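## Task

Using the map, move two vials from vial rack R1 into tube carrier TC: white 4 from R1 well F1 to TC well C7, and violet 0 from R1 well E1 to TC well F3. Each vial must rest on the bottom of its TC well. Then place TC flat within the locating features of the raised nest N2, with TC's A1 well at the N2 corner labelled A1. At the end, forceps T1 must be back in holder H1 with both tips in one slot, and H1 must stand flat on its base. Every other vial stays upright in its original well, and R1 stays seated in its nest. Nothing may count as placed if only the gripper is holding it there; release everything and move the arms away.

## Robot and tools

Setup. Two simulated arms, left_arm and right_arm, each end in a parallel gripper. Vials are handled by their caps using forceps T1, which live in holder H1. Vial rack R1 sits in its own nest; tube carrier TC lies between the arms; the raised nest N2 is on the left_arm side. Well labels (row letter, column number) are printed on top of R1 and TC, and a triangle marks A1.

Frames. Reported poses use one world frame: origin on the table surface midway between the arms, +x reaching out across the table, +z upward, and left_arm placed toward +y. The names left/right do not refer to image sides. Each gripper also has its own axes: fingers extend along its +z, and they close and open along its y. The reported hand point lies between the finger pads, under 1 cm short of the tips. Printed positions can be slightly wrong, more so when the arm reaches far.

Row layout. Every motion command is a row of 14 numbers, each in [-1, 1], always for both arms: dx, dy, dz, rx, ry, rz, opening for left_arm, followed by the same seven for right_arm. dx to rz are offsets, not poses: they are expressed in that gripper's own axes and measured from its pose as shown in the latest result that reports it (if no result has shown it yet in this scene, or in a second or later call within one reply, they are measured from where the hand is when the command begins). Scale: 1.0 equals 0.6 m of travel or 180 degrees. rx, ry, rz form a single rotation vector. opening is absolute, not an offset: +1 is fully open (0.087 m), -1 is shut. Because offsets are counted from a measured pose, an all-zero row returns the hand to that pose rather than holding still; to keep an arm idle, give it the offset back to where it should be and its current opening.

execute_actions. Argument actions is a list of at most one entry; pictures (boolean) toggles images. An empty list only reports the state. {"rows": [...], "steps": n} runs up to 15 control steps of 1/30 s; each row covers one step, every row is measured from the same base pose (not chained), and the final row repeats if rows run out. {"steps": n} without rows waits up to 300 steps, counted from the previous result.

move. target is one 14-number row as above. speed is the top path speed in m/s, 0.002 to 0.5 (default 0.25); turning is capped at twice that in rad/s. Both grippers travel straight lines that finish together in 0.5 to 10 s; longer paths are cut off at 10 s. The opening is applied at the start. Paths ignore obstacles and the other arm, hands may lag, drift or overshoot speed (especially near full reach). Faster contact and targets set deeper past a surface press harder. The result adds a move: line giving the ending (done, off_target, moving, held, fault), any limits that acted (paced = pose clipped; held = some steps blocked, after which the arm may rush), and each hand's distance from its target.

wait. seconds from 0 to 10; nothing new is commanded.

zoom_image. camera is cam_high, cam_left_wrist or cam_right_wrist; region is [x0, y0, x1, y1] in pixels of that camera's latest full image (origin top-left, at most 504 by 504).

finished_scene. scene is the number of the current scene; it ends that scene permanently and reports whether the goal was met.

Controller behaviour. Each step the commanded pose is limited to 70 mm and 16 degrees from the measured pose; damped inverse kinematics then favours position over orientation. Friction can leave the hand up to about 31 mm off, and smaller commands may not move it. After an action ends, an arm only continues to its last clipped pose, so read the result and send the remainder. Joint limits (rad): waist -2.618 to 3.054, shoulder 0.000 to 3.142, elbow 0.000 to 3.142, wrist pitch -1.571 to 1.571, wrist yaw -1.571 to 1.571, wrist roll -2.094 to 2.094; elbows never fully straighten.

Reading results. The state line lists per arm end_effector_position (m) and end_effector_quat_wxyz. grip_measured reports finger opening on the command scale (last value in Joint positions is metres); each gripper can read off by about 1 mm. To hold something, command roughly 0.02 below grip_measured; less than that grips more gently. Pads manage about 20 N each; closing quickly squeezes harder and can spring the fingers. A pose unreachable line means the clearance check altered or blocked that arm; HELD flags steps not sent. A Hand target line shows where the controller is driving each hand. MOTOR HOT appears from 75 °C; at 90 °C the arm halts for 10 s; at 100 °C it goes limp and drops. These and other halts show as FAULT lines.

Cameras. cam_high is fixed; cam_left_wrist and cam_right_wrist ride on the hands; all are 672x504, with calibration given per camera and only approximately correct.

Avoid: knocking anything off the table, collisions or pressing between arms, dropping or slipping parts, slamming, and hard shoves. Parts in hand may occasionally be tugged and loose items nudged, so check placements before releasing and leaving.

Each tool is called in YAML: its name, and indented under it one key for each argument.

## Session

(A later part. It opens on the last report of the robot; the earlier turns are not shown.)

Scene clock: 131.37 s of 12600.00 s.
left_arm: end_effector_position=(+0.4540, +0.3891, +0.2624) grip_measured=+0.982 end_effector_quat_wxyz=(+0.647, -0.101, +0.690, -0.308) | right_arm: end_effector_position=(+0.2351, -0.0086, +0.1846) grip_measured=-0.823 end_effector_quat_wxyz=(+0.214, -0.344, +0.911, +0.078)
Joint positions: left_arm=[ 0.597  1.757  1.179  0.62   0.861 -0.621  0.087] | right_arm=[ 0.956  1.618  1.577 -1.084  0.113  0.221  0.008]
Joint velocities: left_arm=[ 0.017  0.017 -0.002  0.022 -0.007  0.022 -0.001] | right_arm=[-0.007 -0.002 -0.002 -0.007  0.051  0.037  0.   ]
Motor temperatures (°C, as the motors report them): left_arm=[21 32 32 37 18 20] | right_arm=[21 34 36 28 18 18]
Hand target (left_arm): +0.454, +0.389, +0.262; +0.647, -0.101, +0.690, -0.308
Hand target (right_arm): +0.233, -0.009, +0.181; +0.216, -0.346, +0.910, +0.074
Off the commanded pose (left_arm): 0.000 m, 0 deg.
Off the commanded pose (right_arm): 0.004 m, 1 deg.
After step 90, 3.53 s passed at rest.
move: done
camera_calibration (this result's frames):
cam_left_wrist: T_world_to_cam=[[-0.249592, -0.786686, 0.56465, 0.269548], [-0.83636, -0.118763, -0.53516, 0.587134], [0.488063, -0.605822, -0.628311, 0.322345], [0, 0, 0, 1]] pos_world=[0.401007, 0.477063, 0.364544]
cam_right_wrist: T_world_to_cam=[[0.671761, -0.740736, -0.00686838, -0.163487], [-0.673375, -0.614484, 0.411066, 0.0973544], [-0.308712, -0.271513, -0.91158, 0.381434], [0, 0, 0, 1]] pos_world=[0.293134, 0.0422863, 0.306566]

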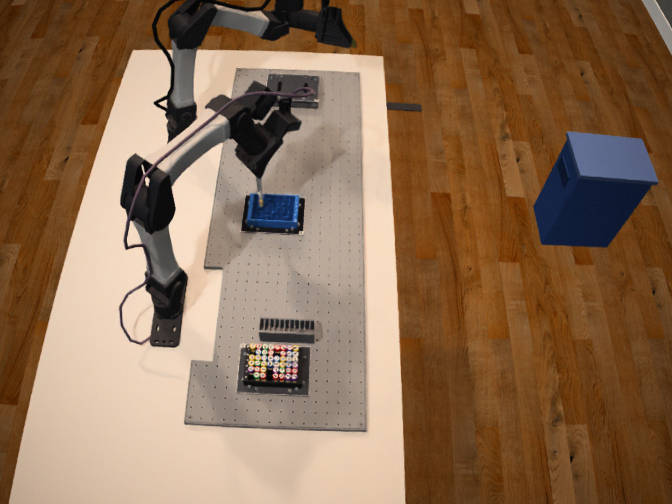

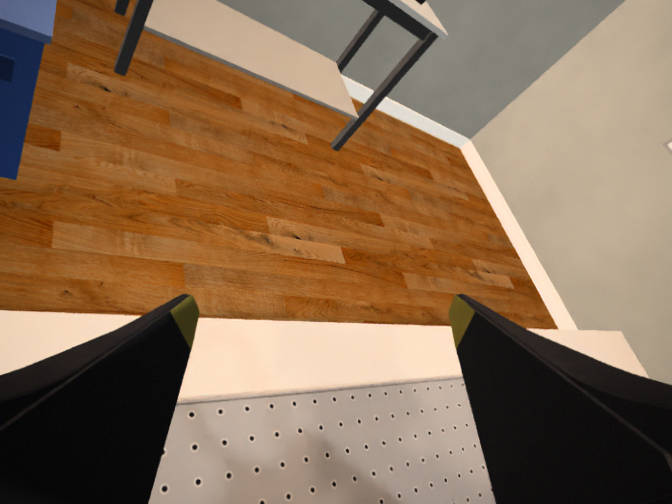

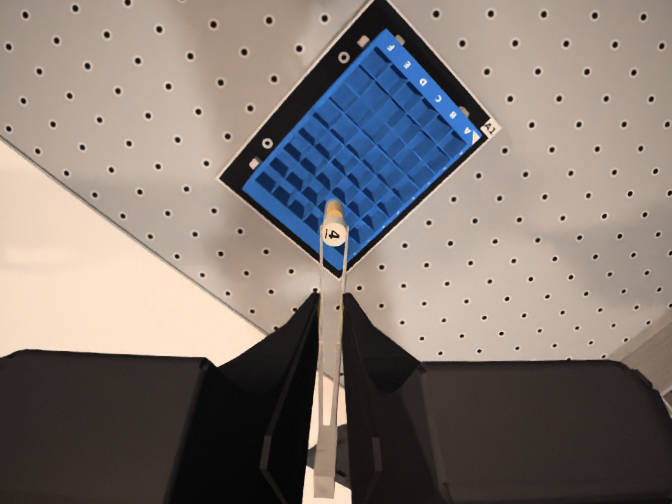

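move:
  target: [0,0,0,0,0,0,1,0.010,0.0065,-0.001,0,0.0075,0,-0.828]
  speed: 0.02

zoom_image:
  camera: "cam_right_wrist"
  region: [250,120,420,270]

Scene clock: 141.60 s of 12600.00 s.
left_arm: end_effector_position=(+0.4540, +0.3891, +0.2624) grip_measured=+0.982 end_effector_quat_wxyz=(+0.647, -0.101, +0.690, -0.308) | right_arm: end_effector_position=(+0.2343, -0.0094, +0.1843) grip_measured=-0.823 end_effector_quat_wxyz=(+0.212, -0.341, +0.913, +0.077)
Joint positions: left_arm=[ 0.597  1.757  1.179  0.62   0.861 -0.621  0.087] | right_arm=[ 0.956  1.618  1.577 -1.089  0.114  0.228  0.008]
Joint velocities: left_arm=[-0.012 -0.007 -0.002 -0.037  0.022 -0.022  0.001] | right_arm=[-0.012 -0.017  0.007  0.037  0.037  0.007 -0.001]
Motor temperatures (°C, as the motors report them): left_arm=[21 33 32 38 18 20] | right_arm=[21 35 35 28 18 18]
Hand target (left_arm): +0.454, +0.389, +0.262; +0.647, -0.101, +0.690, -0.308
Hand target (right_arm): +0.228, -0.010, +0.182; +0.203, -0.345, +0.913, +0.074
Off the commanded pose (left_arm): 0.000 m, 0 deg.
Off the commanded pose (right_arm): 0.006 m, 1 deg.
After step 90, 6.40 s passed at rest.
move: done
camera_calibration (this result's frames):
cam_left_wrist: T_world_to_cam=[[-0.249592, -0.786686, 0.56465, 0.269548], [-0.83636, -0.118763, -0.53516, 0.587134], [0.488063, -0.605822, -0.628311, 0.322345], [0, 0, 0, 1]] pos_world=[0.401007, 0.477063, 0.364544]
cam_right_wrist: T_world_to_cam=[[0.666652, -0.745324, -0.0082305, -0.162192], [-0.675771, -0.609026, 0.415236, 0.0963016], [-0.314498, -0.271256, -0.909676, 0.381663], [0, 0, 0, 1]] pos_world=[0.293235, 0.0412929, 0.305867]

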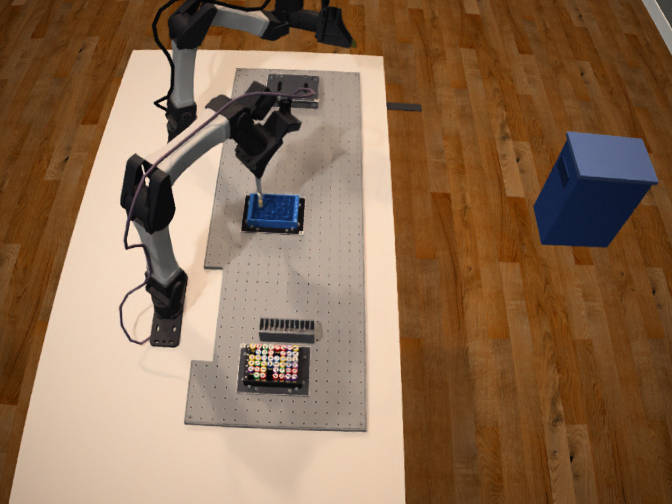

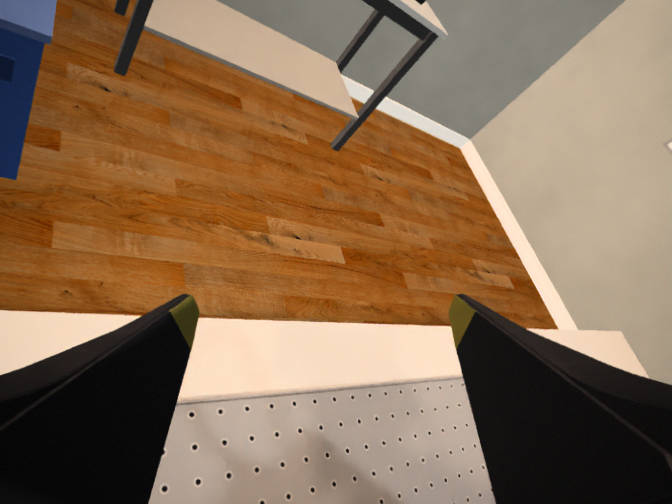

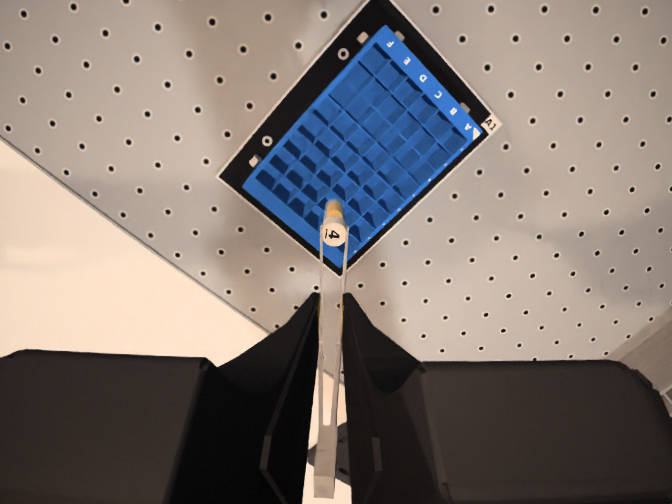

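Region (250, 120, 420, 270) of cam_right_wrist's 672x504 image, scaled by 2.965, with more detail than that image has; it fills the top 445 rows of this view, and the rest is white.

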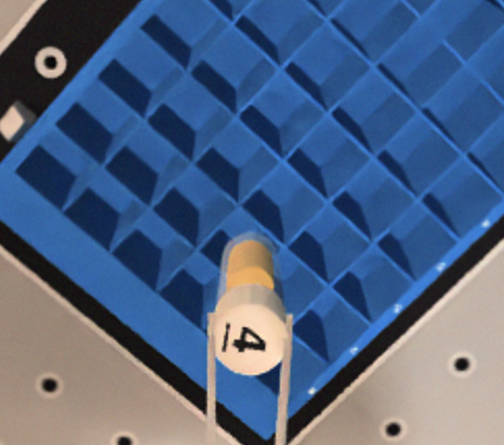

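move:
  target: [0,0,0,0,0,0,1,0,0.005,0,-0.006,0,0,-0.828]
  speed: 0.02

zoom_image:
  camera: "cam_right_wrist"
  region: [250,120,420,270]

Scene clock: 157.57 s of 12600.00 s.
left_arm: end_effector_position=(+0.4540, +0.3891, +0.2624) grip_measured=+0.982 end_effector_quat_wxyz=(+0.647, -0.101, +0.690, -0.308) | right_arm: end_effector_position=(+0.2334, -0.0091, +0.1841) grip_measured=-0.823 end_effector_quat_wxyz=(+0.210, -0.342, +0.913, +0.079)
Joint positions: left_arm=[ 0.597  1.757  1.179  0.62   0.861 -0.621  0.087] | right_arm=[ 0.956  1.618  1.577 -1.091  0.109  0.229  0.008]
Joint velocities: left_arm=[ 0.002 -0.017 -0.012  0.037 -0.007  0.022  0.001] | right_arm=[-0.012 -0.002 -0.017 -0.081  0.022 -0.066 -0.001]
Motor temperatures (°C, as the motors report them): left_arm=[21 33 32 38 18 20] | right_arm=[21 36 36 28 18 18]
Hand target (left_arm): +0.454, +0.389, +0.262; +0.647, -0.101, +0.690, -0.308
Hand target (right_arm): +0.232, -0.007, +0.184; +0.208, -0.343, +0.912, +0.086
Off the commanded pose (left_arm): 0.000 m, 0 deg.
Off the commanded pose (right_arm): 0.002 m, 1 deg.
After step 90, 12.27 s passed at rest.
move: done
camera_calibration (this result's frames):
cam_left_wrist: T_world_to_cam=[[-0.249592, -0.786686, 0.56465, 0.269548], [-0.83636, -0.118763, -0.53516, 0.587134], [0.488063, -0.605822, -0.628311, 0.322345], [0, 0, 0, 1]] pos_world=[0.401007, 0.477063, 0.364544]
cam_right_wrist: T_world_to_cam=[[0.667784, -0.744242, -0.0129874, -0.16069], [-0.672783, -0.610947, 0.417261, 0.0948427], [-0.318478, -0.269903, -0.908694, 0.382104], [0, 0, 0, 1]] pos_world=[0.292806, 0.0414825, 0.305554]

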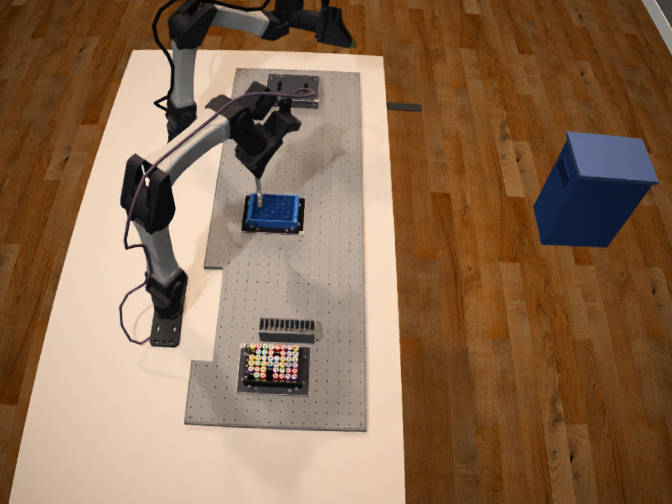

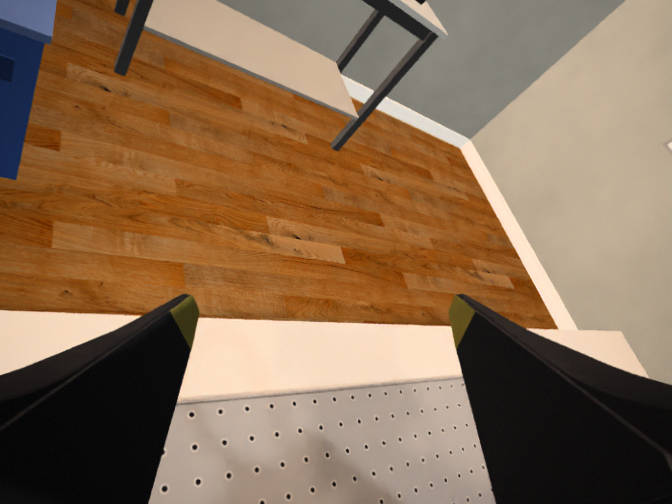

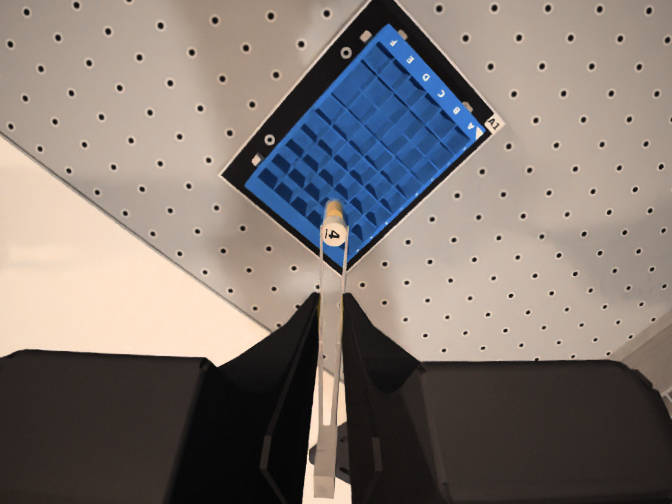

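Region (250, 120, 420, 270) of cam_right_wrist's 672x504 image, scaled by 2.965, with more detail than that image has; it fills the top 445 rows of this view, and the rest is white.

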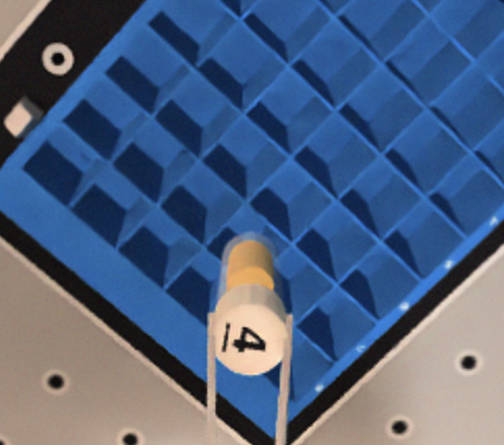

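move:
  target: [0,0,0,0,0,0,1,0.016,0,0.03,0,0.003,0,-0.828]
  speed: 0.03

zoom_image:
  camera: "cam_right_wrist"
  region: [250,120,420,270]

Scene clock: 166.90 s of 12600.00 s.
left_arm: end_effector_position=(+0.4540, +0.3891, +0.2624) grip_measured=+0.982 end_effector_quat_wxyz=(+0.647, -0.101, +0.690, -0.308) | right_arm: end_effector_position=(+0.2338, -0.0081, +0.1679) grip_measured=-0.827 end_effector_quat_wxyz=(+0.207, -0.342, +0.913, +0.078)
Joint positions: left_arm=[ 0.597  1.757  1.179  0.62   0.861 -0.621  0.087] | right_arm=[ 0.956  1.618  1.513 -1.034  0.108  0.229  0.008]
Joint velocities: left_arm=[ 0.002  0.002 -0.002 -0.037 -0.037 -0.037 -0.001] | right_arm=[ 0.007  0.002 -0.002  0.007 -0.022 -0.022 -0.   ]
Motor temperatures (°C, as the motors report them): left_arm=[21 33 33 38 18 20] | right_arm=[21 36 36 28 18 18]
Hand target (left_arm): +0.454, +0.389, +0.262; +0.647, -0.101, +0.690, -0.308
Hand target (right_arm): +0.233, -0.010, +0.164; +0.205, -0.342, +0.914, +0.077
Off the commanded pose (left_arm): 0.000 m, 0 deg.
Off the commanded pose (right_arm): 0.005 m, 0 deg.
After step 90, 5.30 s passed at rest.
move: done
camera_calibration (this result's frames):
cam_left_wrist: T_world_to_cam=[[-0.249592, -0.786686, 0.56465, 0.269548], [-0.83636, -0.118763, -0.53516, 0.587134], [0.488063, -0.605822, -0.628311, 0.322345], [0, 0, 0, 1]] pos_world=[0.401007, 0.477063, 0.364544]
cam_right_wrist: T_world_to_cam=[[0.668083, -0.743984, -0.0123756, -0.16064], [-0.670496, -0.609138, 0.423541, 0.100882], [-0.322646, -0.274663, -0.905792, 0.368188], [0, 0, 0, 1]] pos_world=[0.293756, 0.0430651, 0.288786]

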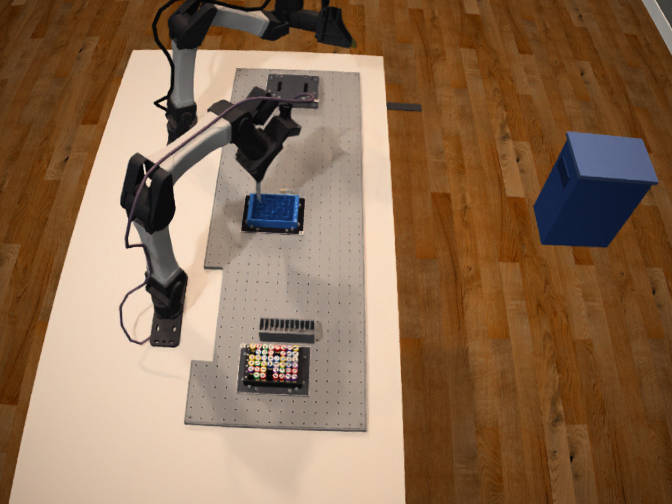

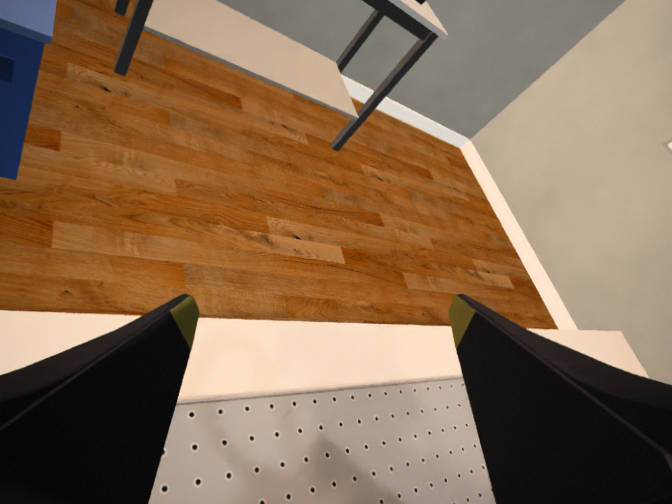

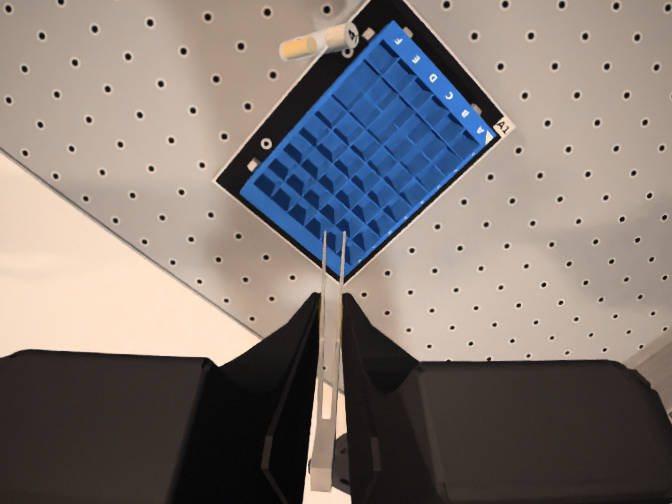

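Region (250, 120, 420, 270) of cam_right_wrist's 672x504 image, scaled by 2.965, with more detail than that image has; it fills the top 445 rows of this view, and the rest is white.

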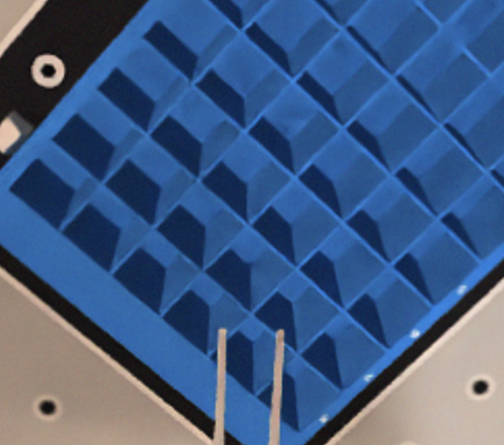

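move:
  target: [0,0,0,0,0,0,1,0.419,-0.585,-0.219,0.211,0,0.44,-0.755]

move:
  target: [0.535,-0.377,-0.07,-0.068,0.519,0.226,-0.4,0,0,0,0,0,0,-0.755]

Scene clock: 192.03 s of 12600.00 s.
left_arm: end_effector_position=(+0.4540, +0.3891, +0.2624) grip_measured=+0.982 end_effector_quat_wxyz=(+0.647, -0.101, +0.690, -0.308) | right_arm: end_effector_position=(+0.2520, -0.4558, +0.1832) grip_measured=-0.755 end_effector_quat_wxyz=(+0.207, +0.381, +0.896, -0.095)
Joint positions: left_arm=[ 0.597  1.757  1.179  0.62   0.861 -0.621  0.087] | right_arm=[-0.608  1.343  1.323 -1.103  0.106  0.186  0.011]
Joint velocities: left_arm=[-0.007 -0.007 -0.007  0.022 -0.051  0.022  0.   ] | right_arm=[ 0.012 -0.007 -0.007 -0.007  0.051 -0.051 -0.   ]
Motor temperatures (°C, as the motors report them): left_arm=[21 33 33 38 18 20] | right_arm=[21 37 35 28 18 18]
Hand target (left_arm): +0.454, +0.389, +0.262; +0.647, -0.101, +0.690, -0.308
Hand target (right_arm): +0.258, -0.461, +0.188; +0.217, +0.386, +0.892, -0.093
Off the commanded pose (left_arm): 0.000 m, 0 deg.
Off the commanded pose (right_arm): 0.006 m, 1 deg.
After step 150, 16.70 s passed at rest.
move: done
camera_calibration (this result's frames):
cam_left_wrist: T_world_to_cam=[[-0.249592, -0.786686, 0.56465, 0.269548], [-0.83636, -0.118763, -0.53516, 0.587134], [0.488063, -0.605822, -0.628311, 0.322345], [0, 0, 0, 1]] pos_world=[0.401007, 0.477063, 0.364544]
cam_right_wrist: T_world_to_cam=[[-0.711972, -0.702206, 0.0014629, -0.14141], [-0.639775, 0.649529, 0.410852, 0.402215], [-0.289453, 0.291579, -0.911701, 0.515828], [0, 0, 0, 1]] pos_world=[0.305956, -0.510954, 0.305237]

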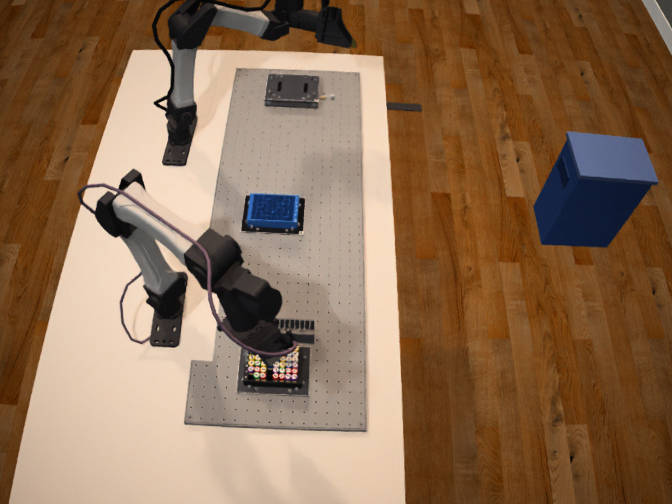

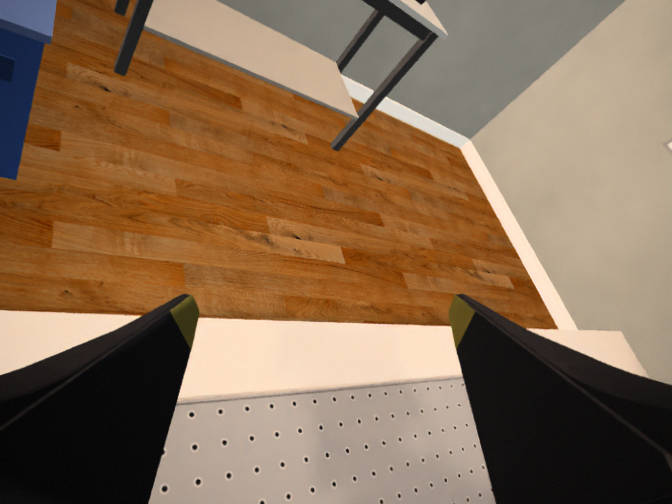

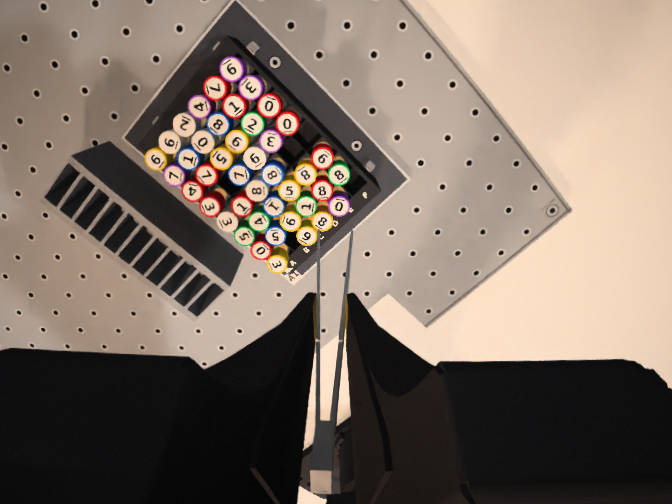

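Scene clock: 196.27 s of 12600.00 s.
left_arm: end_effector_position=(+0.3080, +0.0488, +0.1252) grip_measured=-0.400 end_effector_quat_wxyz=(+0.012, +0.323, +0.946, -0.007) | right_arm: end_effector_position=(+0.2520, -0.4558, +0.1832) grip_measured=-0.755 end_effector_quat_wxyz=(+0.207, +0.381, +0.896, -0.095)
Joint positions: left_arm=[-0.531  2.259  2.252 -1.536  0.008  0.093  0.026] | right_arm=[-0.608  1.343  1.323 -1.103  0.106  0.186  0.011]
Joint velocities: left_arm=[-0.007 -0.012 -0.007 -0.022 -0.022  0.051 -0.001] | right_arm=[ 0.017  0.007 -0.007 -0.022 -0.051  0.007 -0.001]
Motor temperatures (°C, as the motors report them): left_arm=[21 33 33 38 18 20] | right_arm=[21 36 35 28 18 18]
Hand target (left_arm): +0.308, +0.049, +0.125; +0.007, +0.322, +0.947, -0.002
Hand target (right_arm): +0.252, -0.456, +0.183; +0.207, +0.381, +0.896, -0.095
Off the commanded pose (left_arm): 0.005 m, 2 deg.
Off the commanded pose (right_arm): 0.000 m, 0 deg.
joint sent to its limit (left arm) — the command would take joint 4 (wrist pitch) past its lower limit, so that joint was sent only as far as its limit.
move: done
camera_calibration (this result's frames):
cam_left_wrist: T_world_to_cam=[[-0.60297, -0.797761, -0.00220737, 0.223227], [-0.518872, 0.390073, 0.760668, 0.0663475], [-0.60597, 0.459805, -0.649138, 0.388823], [0, 0, 0, 1]] pos_world=[0.40464, -0.0265812, 0.202424]
cam_right_wrist: T_world_to_cam=[[-0.711972, -0.702206, 0.0014629, -0.14141], [-0.639775, 0.649529, 0.410852, 0.402215], [-0.289453, 0.291579, -0.911701, 0.515828], [0, 0, 0, 1]] pos_world=[0.305956, -0.510954, 0.305237]

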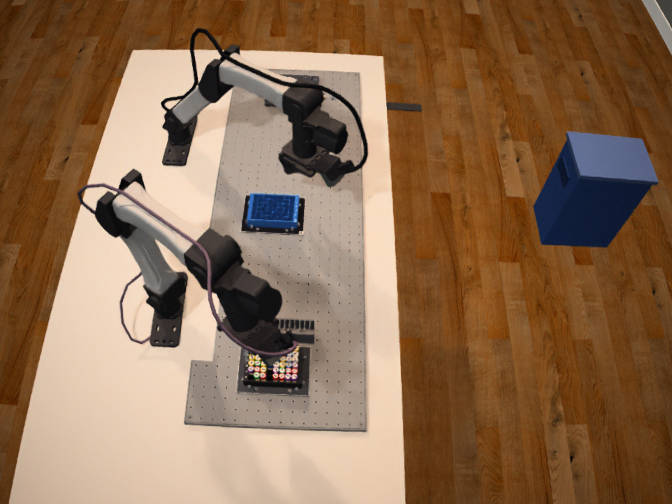

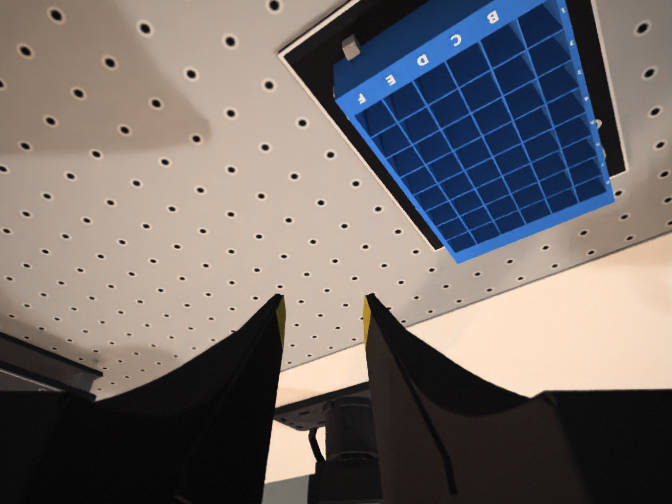

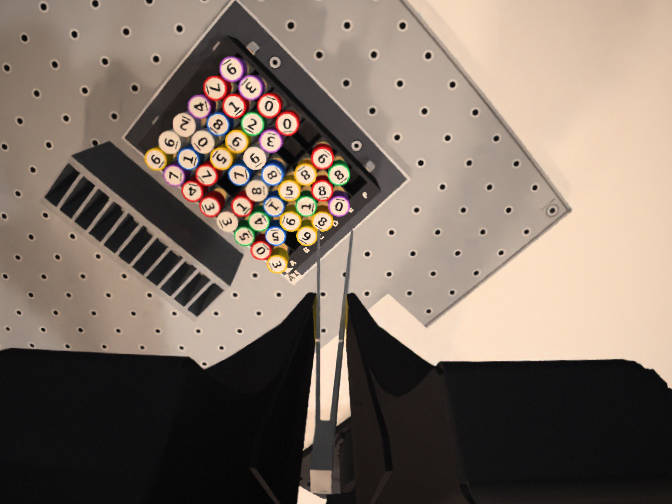

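move:
  target: [0.25,0.629,0.05,0,0,-0.27,-0.4,0.016,-0.006,0.04,0,0,0,-0.755]
  speed: 0.2

zoom_image:
  camera: "cam_right_wrist"
  region: [270,150,400,300]

Scene clock: 209.80 s of 12600.00 s.
left_arm: end_effector_position=(+0.4126, +0.4442, +0.0886) grip_measured=-0.400 end_effector_quat_wxyz=(+0.078, -0.094, +0.992, +0.013) | right_arm: end_effector_position=(+0.2534, -0.4598, +0.1609) grip_measured=-0.755 end_effector_quat_wxyz=(+0.205, +0.379, +0.897, -0.097)
Joint positions: left_arm=[ 0.419  2.589  2.711 -1.536  0.021  0.196  0.026] | right_arm=[-0.615  1.343  1.233 -1.015  0.106  0.175  0.011]
Joint velocities: left_arm=[-0.007  0.007  0.017  0.037 -0.007 -0.081  0.   ] | right_arm=[-0.002  0.007  0.002  0.081  0.037 -0.051 -0.   ]
Motor temperatures (°C, as the motors report them): left_arm=[21 36 33 35 18 20] | right_arm=[21 35 35 28 18 18]
Hand target (left_arm): +0.412, +0.441, +0.083; +0.069, -0.094, +0.993, +0.006
Hand target (right_arm): +0.250, -0.460, +0.158; +0.207, +0.381, +0.896, -0.096
Off the commanded pose (left_arm): 0.010 m, 8 deg.
Off the commanded pose (right_arm): 0.004 m, 0 deg.
joint sent to its limit (left arm) — the command would take joint 4 (wrist pitch) past its lower limit, so that joint was sent only as far as its limit.
After step 90, 8.03 s passed at rest.
move: off_target (left_arm)
camera_calibration (this result's frames):
cam_left_wrist: T_world_to_cam=[[0.198599, -0.979938, -0.0167379, 0.353148], [-0.725416, -0.158457, 0.669823, 0.331148], [-0.659037, -0.120884, -0.742332, 0.534723], [0, 0, 0, 1]] pos_world=[0.522487, 0.463176, 0.181043]
cam_right_wrist: T_world_to_cam=[[-0.710315, -0.703854, 0.00647948, -0.145118], [-0.639322, 0.648988, 0.412411, 0.414261], [-0.294482, 0.288799, -0.910975, 0.496885], [0, 0, 0, 1]] pos_world=[0.30809, -0.514492, 0.282745]

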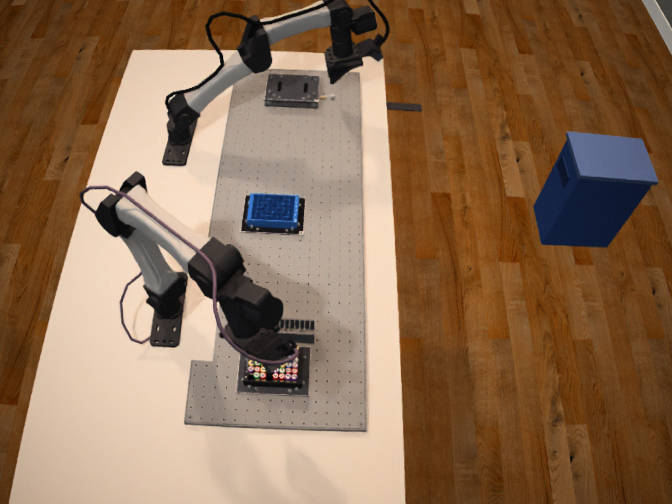

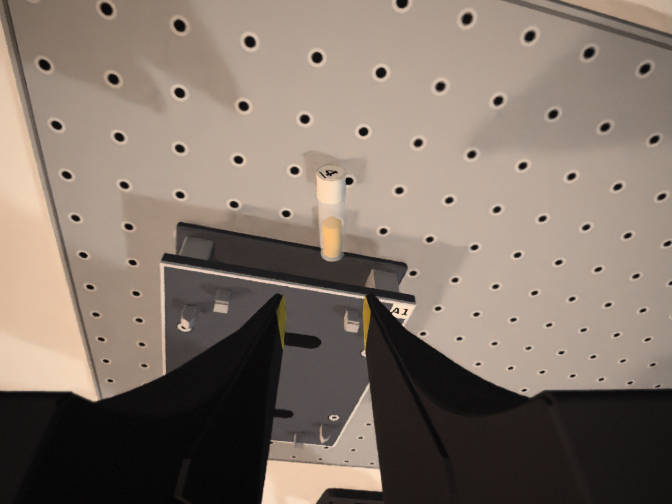

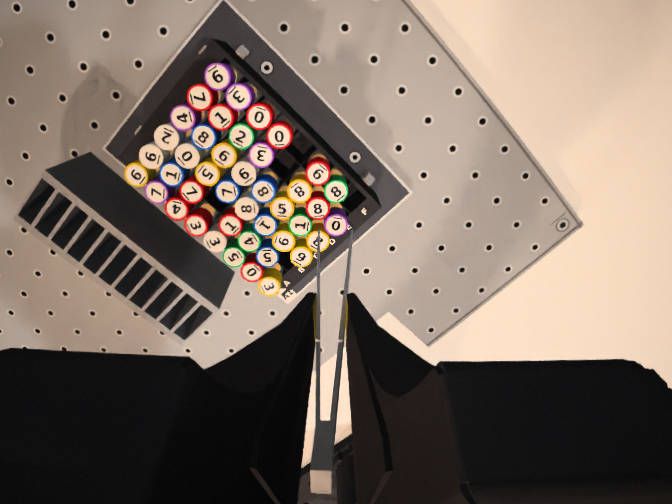

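Region (270, 150, 400, 300) of cam_right_wrist's 672x504 image, scaled by 3.360, with more detail than that image has; it fills the left 437 columns of this view, and the rest is white.

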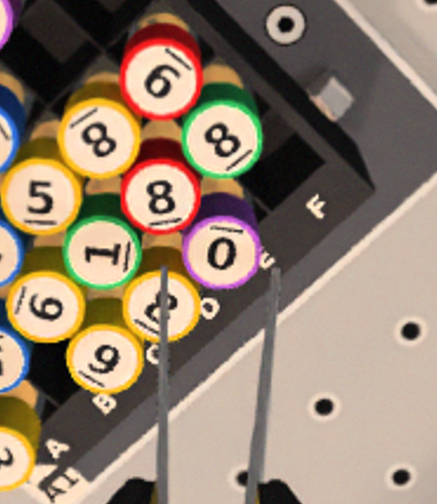

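move:
  target: [0.015,-0.004,0.092,0,0.045,0,-0.4,0.02,0,0.034,0,0.004,0,-0.755]
  speed: 0.07

zoom_image:
  camera: "cam_right_wrist"
  region: [270,150,400,300]

Scene clock: 229.63 s of 12600.00 s.
left_arm: end_effector_position=(+0.4114, +0.4469, +0.0356) grip_measured=-0.400 end_effector_quat_wxyz=(+0.030, -0.097, +0.995, +0.007) | right_arm: end_effector_position=(+0.2534, -0.4597, +0.1429) grip_measured=-0.755 end_effector_quat_wxyz=(+0.202, +0.380, +0.898, -0.096)
Joint positions: left_arm=[ 0.419  2.726  2.756 -1.539  0.003  0.19   0.026] | right_arm=[-0.615  1.343  1.163 -0.952  0.106  0.175  0.011]
Joint velocities: left_arm=[-0.017 -0.002 -0.012 -0.007  0.081 -0.007 -0.002] | right_arm=[-0.012 -0.012 -0.007  0.022 -0.007 -0.066 -0.   ]
Motor temperatures (°C, as the motors report them): left_arm=[21 40 34 33 18 20] | right_arm=[21 35 34 29 18 18]
Hand target (left_arm): +0.412, +0.441, +0.032; +0.023, -0.093, +0.995, +0.009
Hand target (right_arm): +0.251, -0.459, +0.137; +0.199, +0.380, +0.898, -0.095
Off the commanded pose (left_arm): 0.006 m, 3 deg.
Off the commanded pose (right_arm): 0.006 m, 0 deg.
joint sent to its limit (left arm) — the command would take joint 4 (wrist pitch) past its lower limit, so that joint was sent only as far as its limit.
After step 90, 15.50 s passed at rest.
move: off_target (left_arm)
camera_calibration (this result's frames):
cam_left_wrist: T_world_to_cam=[[0.204148, -0.978804, -0.0163082, 0.352322], [-0.657144, -0.14937, 0.738817, 0.331612], [-0.725593, -0.140111, -0.673709, 0.52847], [0, 0, 0, 1]] pos_world=[0.529445, 0.468432, 0.116779]
cam_right_wrist: T_world_to_cam=[[-0.710273, -0.703883, 0.00783891, -0.145235], [-0.636838, 0.647283, 0.418882, 0.419286], [-0.299918, 0.292528, -0.908007, 0.483094], [0, 0, 0, 1]] pos_world=[0.308749, -0.514944, 0.26416]

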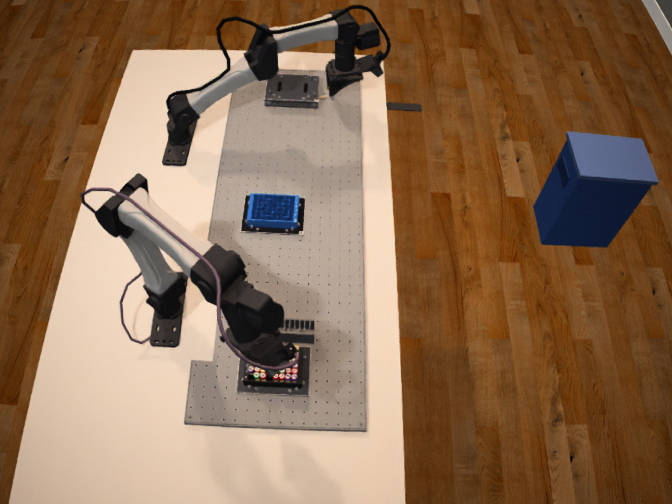

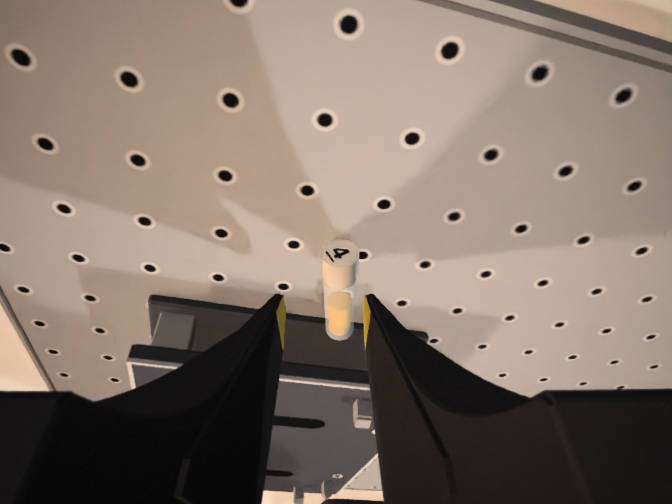

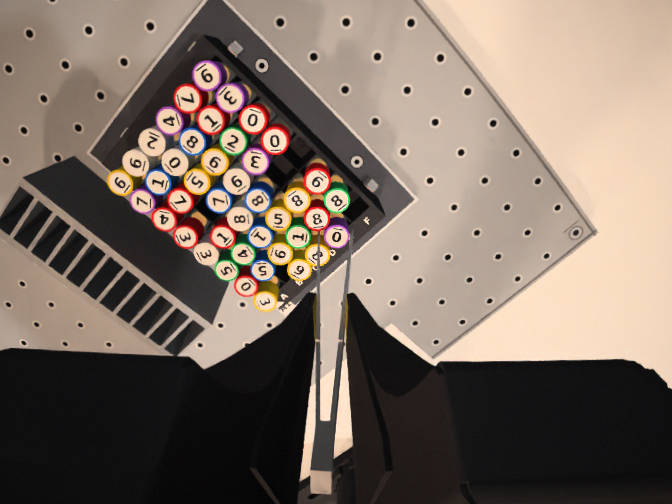

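Region (270, 150, 400, 300) of cam_right_wrist's 672x504 image, scaled by 3.360, with more detail than that image has; it fills the left 437 columns of this view, and the rest is white.

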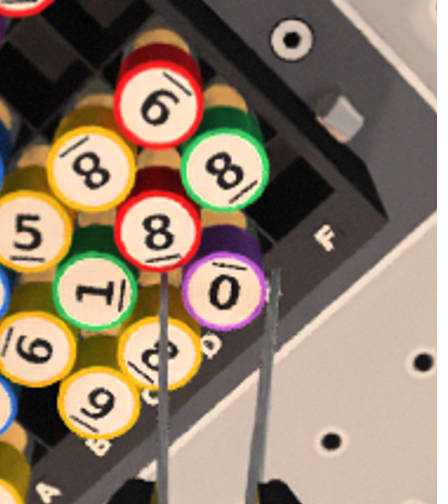

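move:
  target: [0.002,-0.012,0.033,0,0.01,0,-0.2,-0.005,0,0,0,-0.004,0,-0.755]
  speed: 0.03

zoom_image:
  camera: "cam_right_wrist"
  region: [270,150,400,300]

Scene clock: 236.60 s of 12600.00 s.
left_arm: end_effector_position=(+0.4118, +0.4467, +0.0356) grip_measured=-0.200 end_effector_quat_wxyz=(+0.031, -0.102, +0.994, +0.008) | right_arm: end_effector_position=(+0.2537, -0.4599, +0.1430) grip_measured=-0.755 end_effector_quat_wxyz=(+0.202, +0.380, +0.898, -0.096)
Joint positions: left_arm=[ 0.419  2.726  2.756 -1.537  0.002  0.181  0.035] | right_arm=[-0.615  1.343  1.163 -0.951  0.106  0.175  0.011]
Joint velocities: left_arm=[-0.007 -0.002 -0.007 -0.022  0.022 -0.007 -0.   ] | right_arm=[-0.027  0.012 -0.002 -0.037 -0.037 -0.007  0.001]
Motor temperatures (°C, as the motors report them): left_arm=[21 42 34 32 18 20] | right_arm=[21 35 34 29 18 18]
Hand target (left_arm): +0.412, +0.440, +0.016; +0.013, -0.097, +0.995, +0.006
Hand target (right_arm): +0.255, -0.462, +0.144; +0.207, +0.379, +0.896, -0.099
Off the commanded pose (left_arm): 0.021 m, 2 deg.
Off the commanded pose (right_arm): 0.003 m, 1 deg.
After step 90, 3.03 s passed at rest.
move: off_target (left_arm)
camera_calibration (this result's frames):
cam_left_wrist: T_world_to_cam=[[0.213503, -0.976806, -0.0163595, 0.347316], [-0.656773, -0.155909, 0.737795, 0.334688], [-0.723232, -0.146777, -0.674827, 0.530759], [0, 0, 0, 1]] pos_world=[0.529524, 0.469344, 0.116921]
cam_right_wrist: T_world_to_cam=[[-0.710282, -0.703877, 0.00755275, -0.14512], [-0.637364, 0.647644, 0.417521, 0.420067], [-0.298775, 0.291744, -0.908636, 0.482782], [0, 0, 0, 1]] pos_world=[0.308903, -0.515049, 0.264382]

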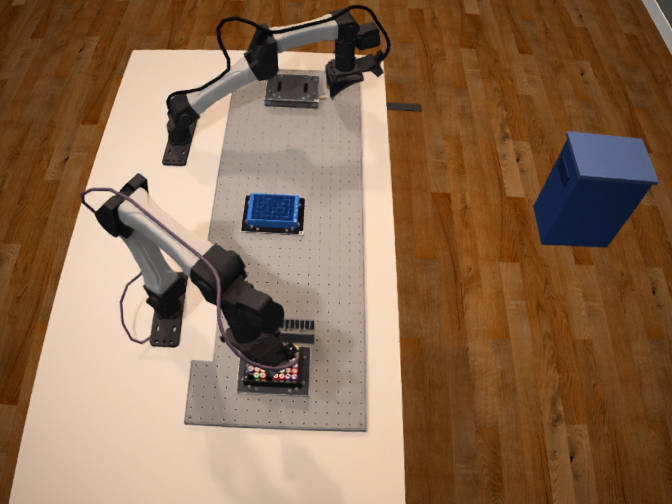

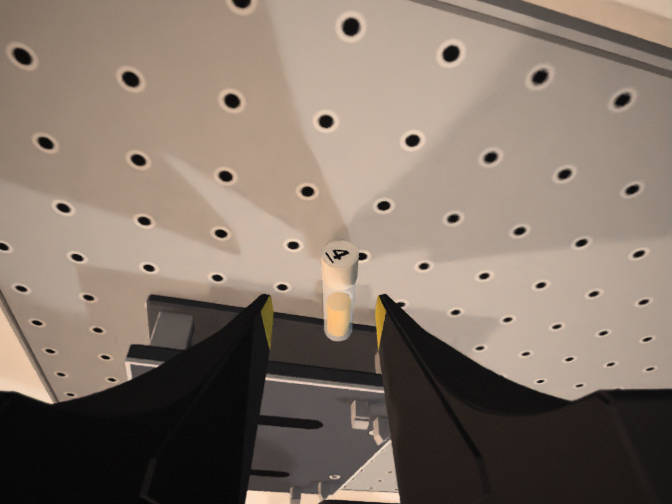

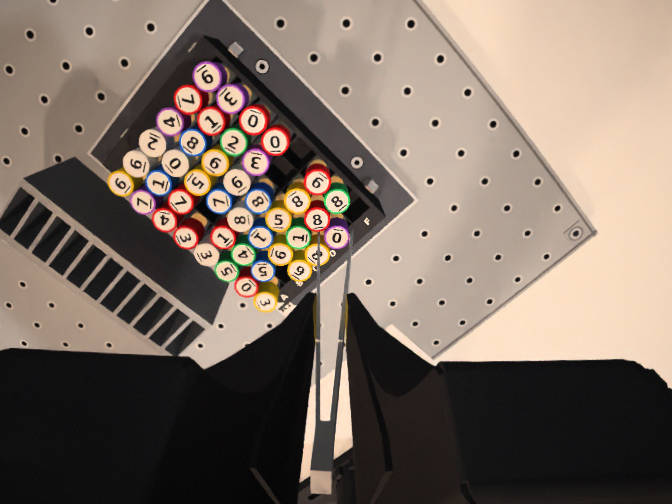

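Region (270, 150, 400, 300) of cam_right_wrist's 672x504 image, scaled by 3.360, with more detail than that image has; it fills the left 437 columns of this view, and the rest is white.

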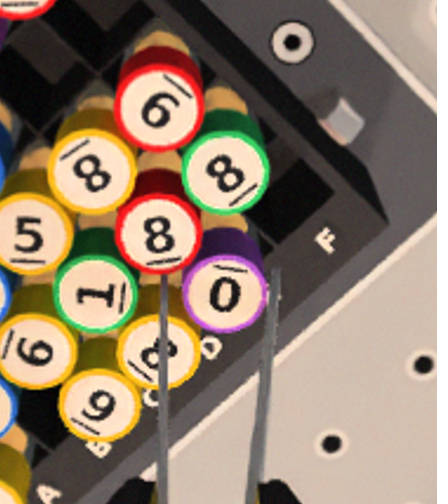

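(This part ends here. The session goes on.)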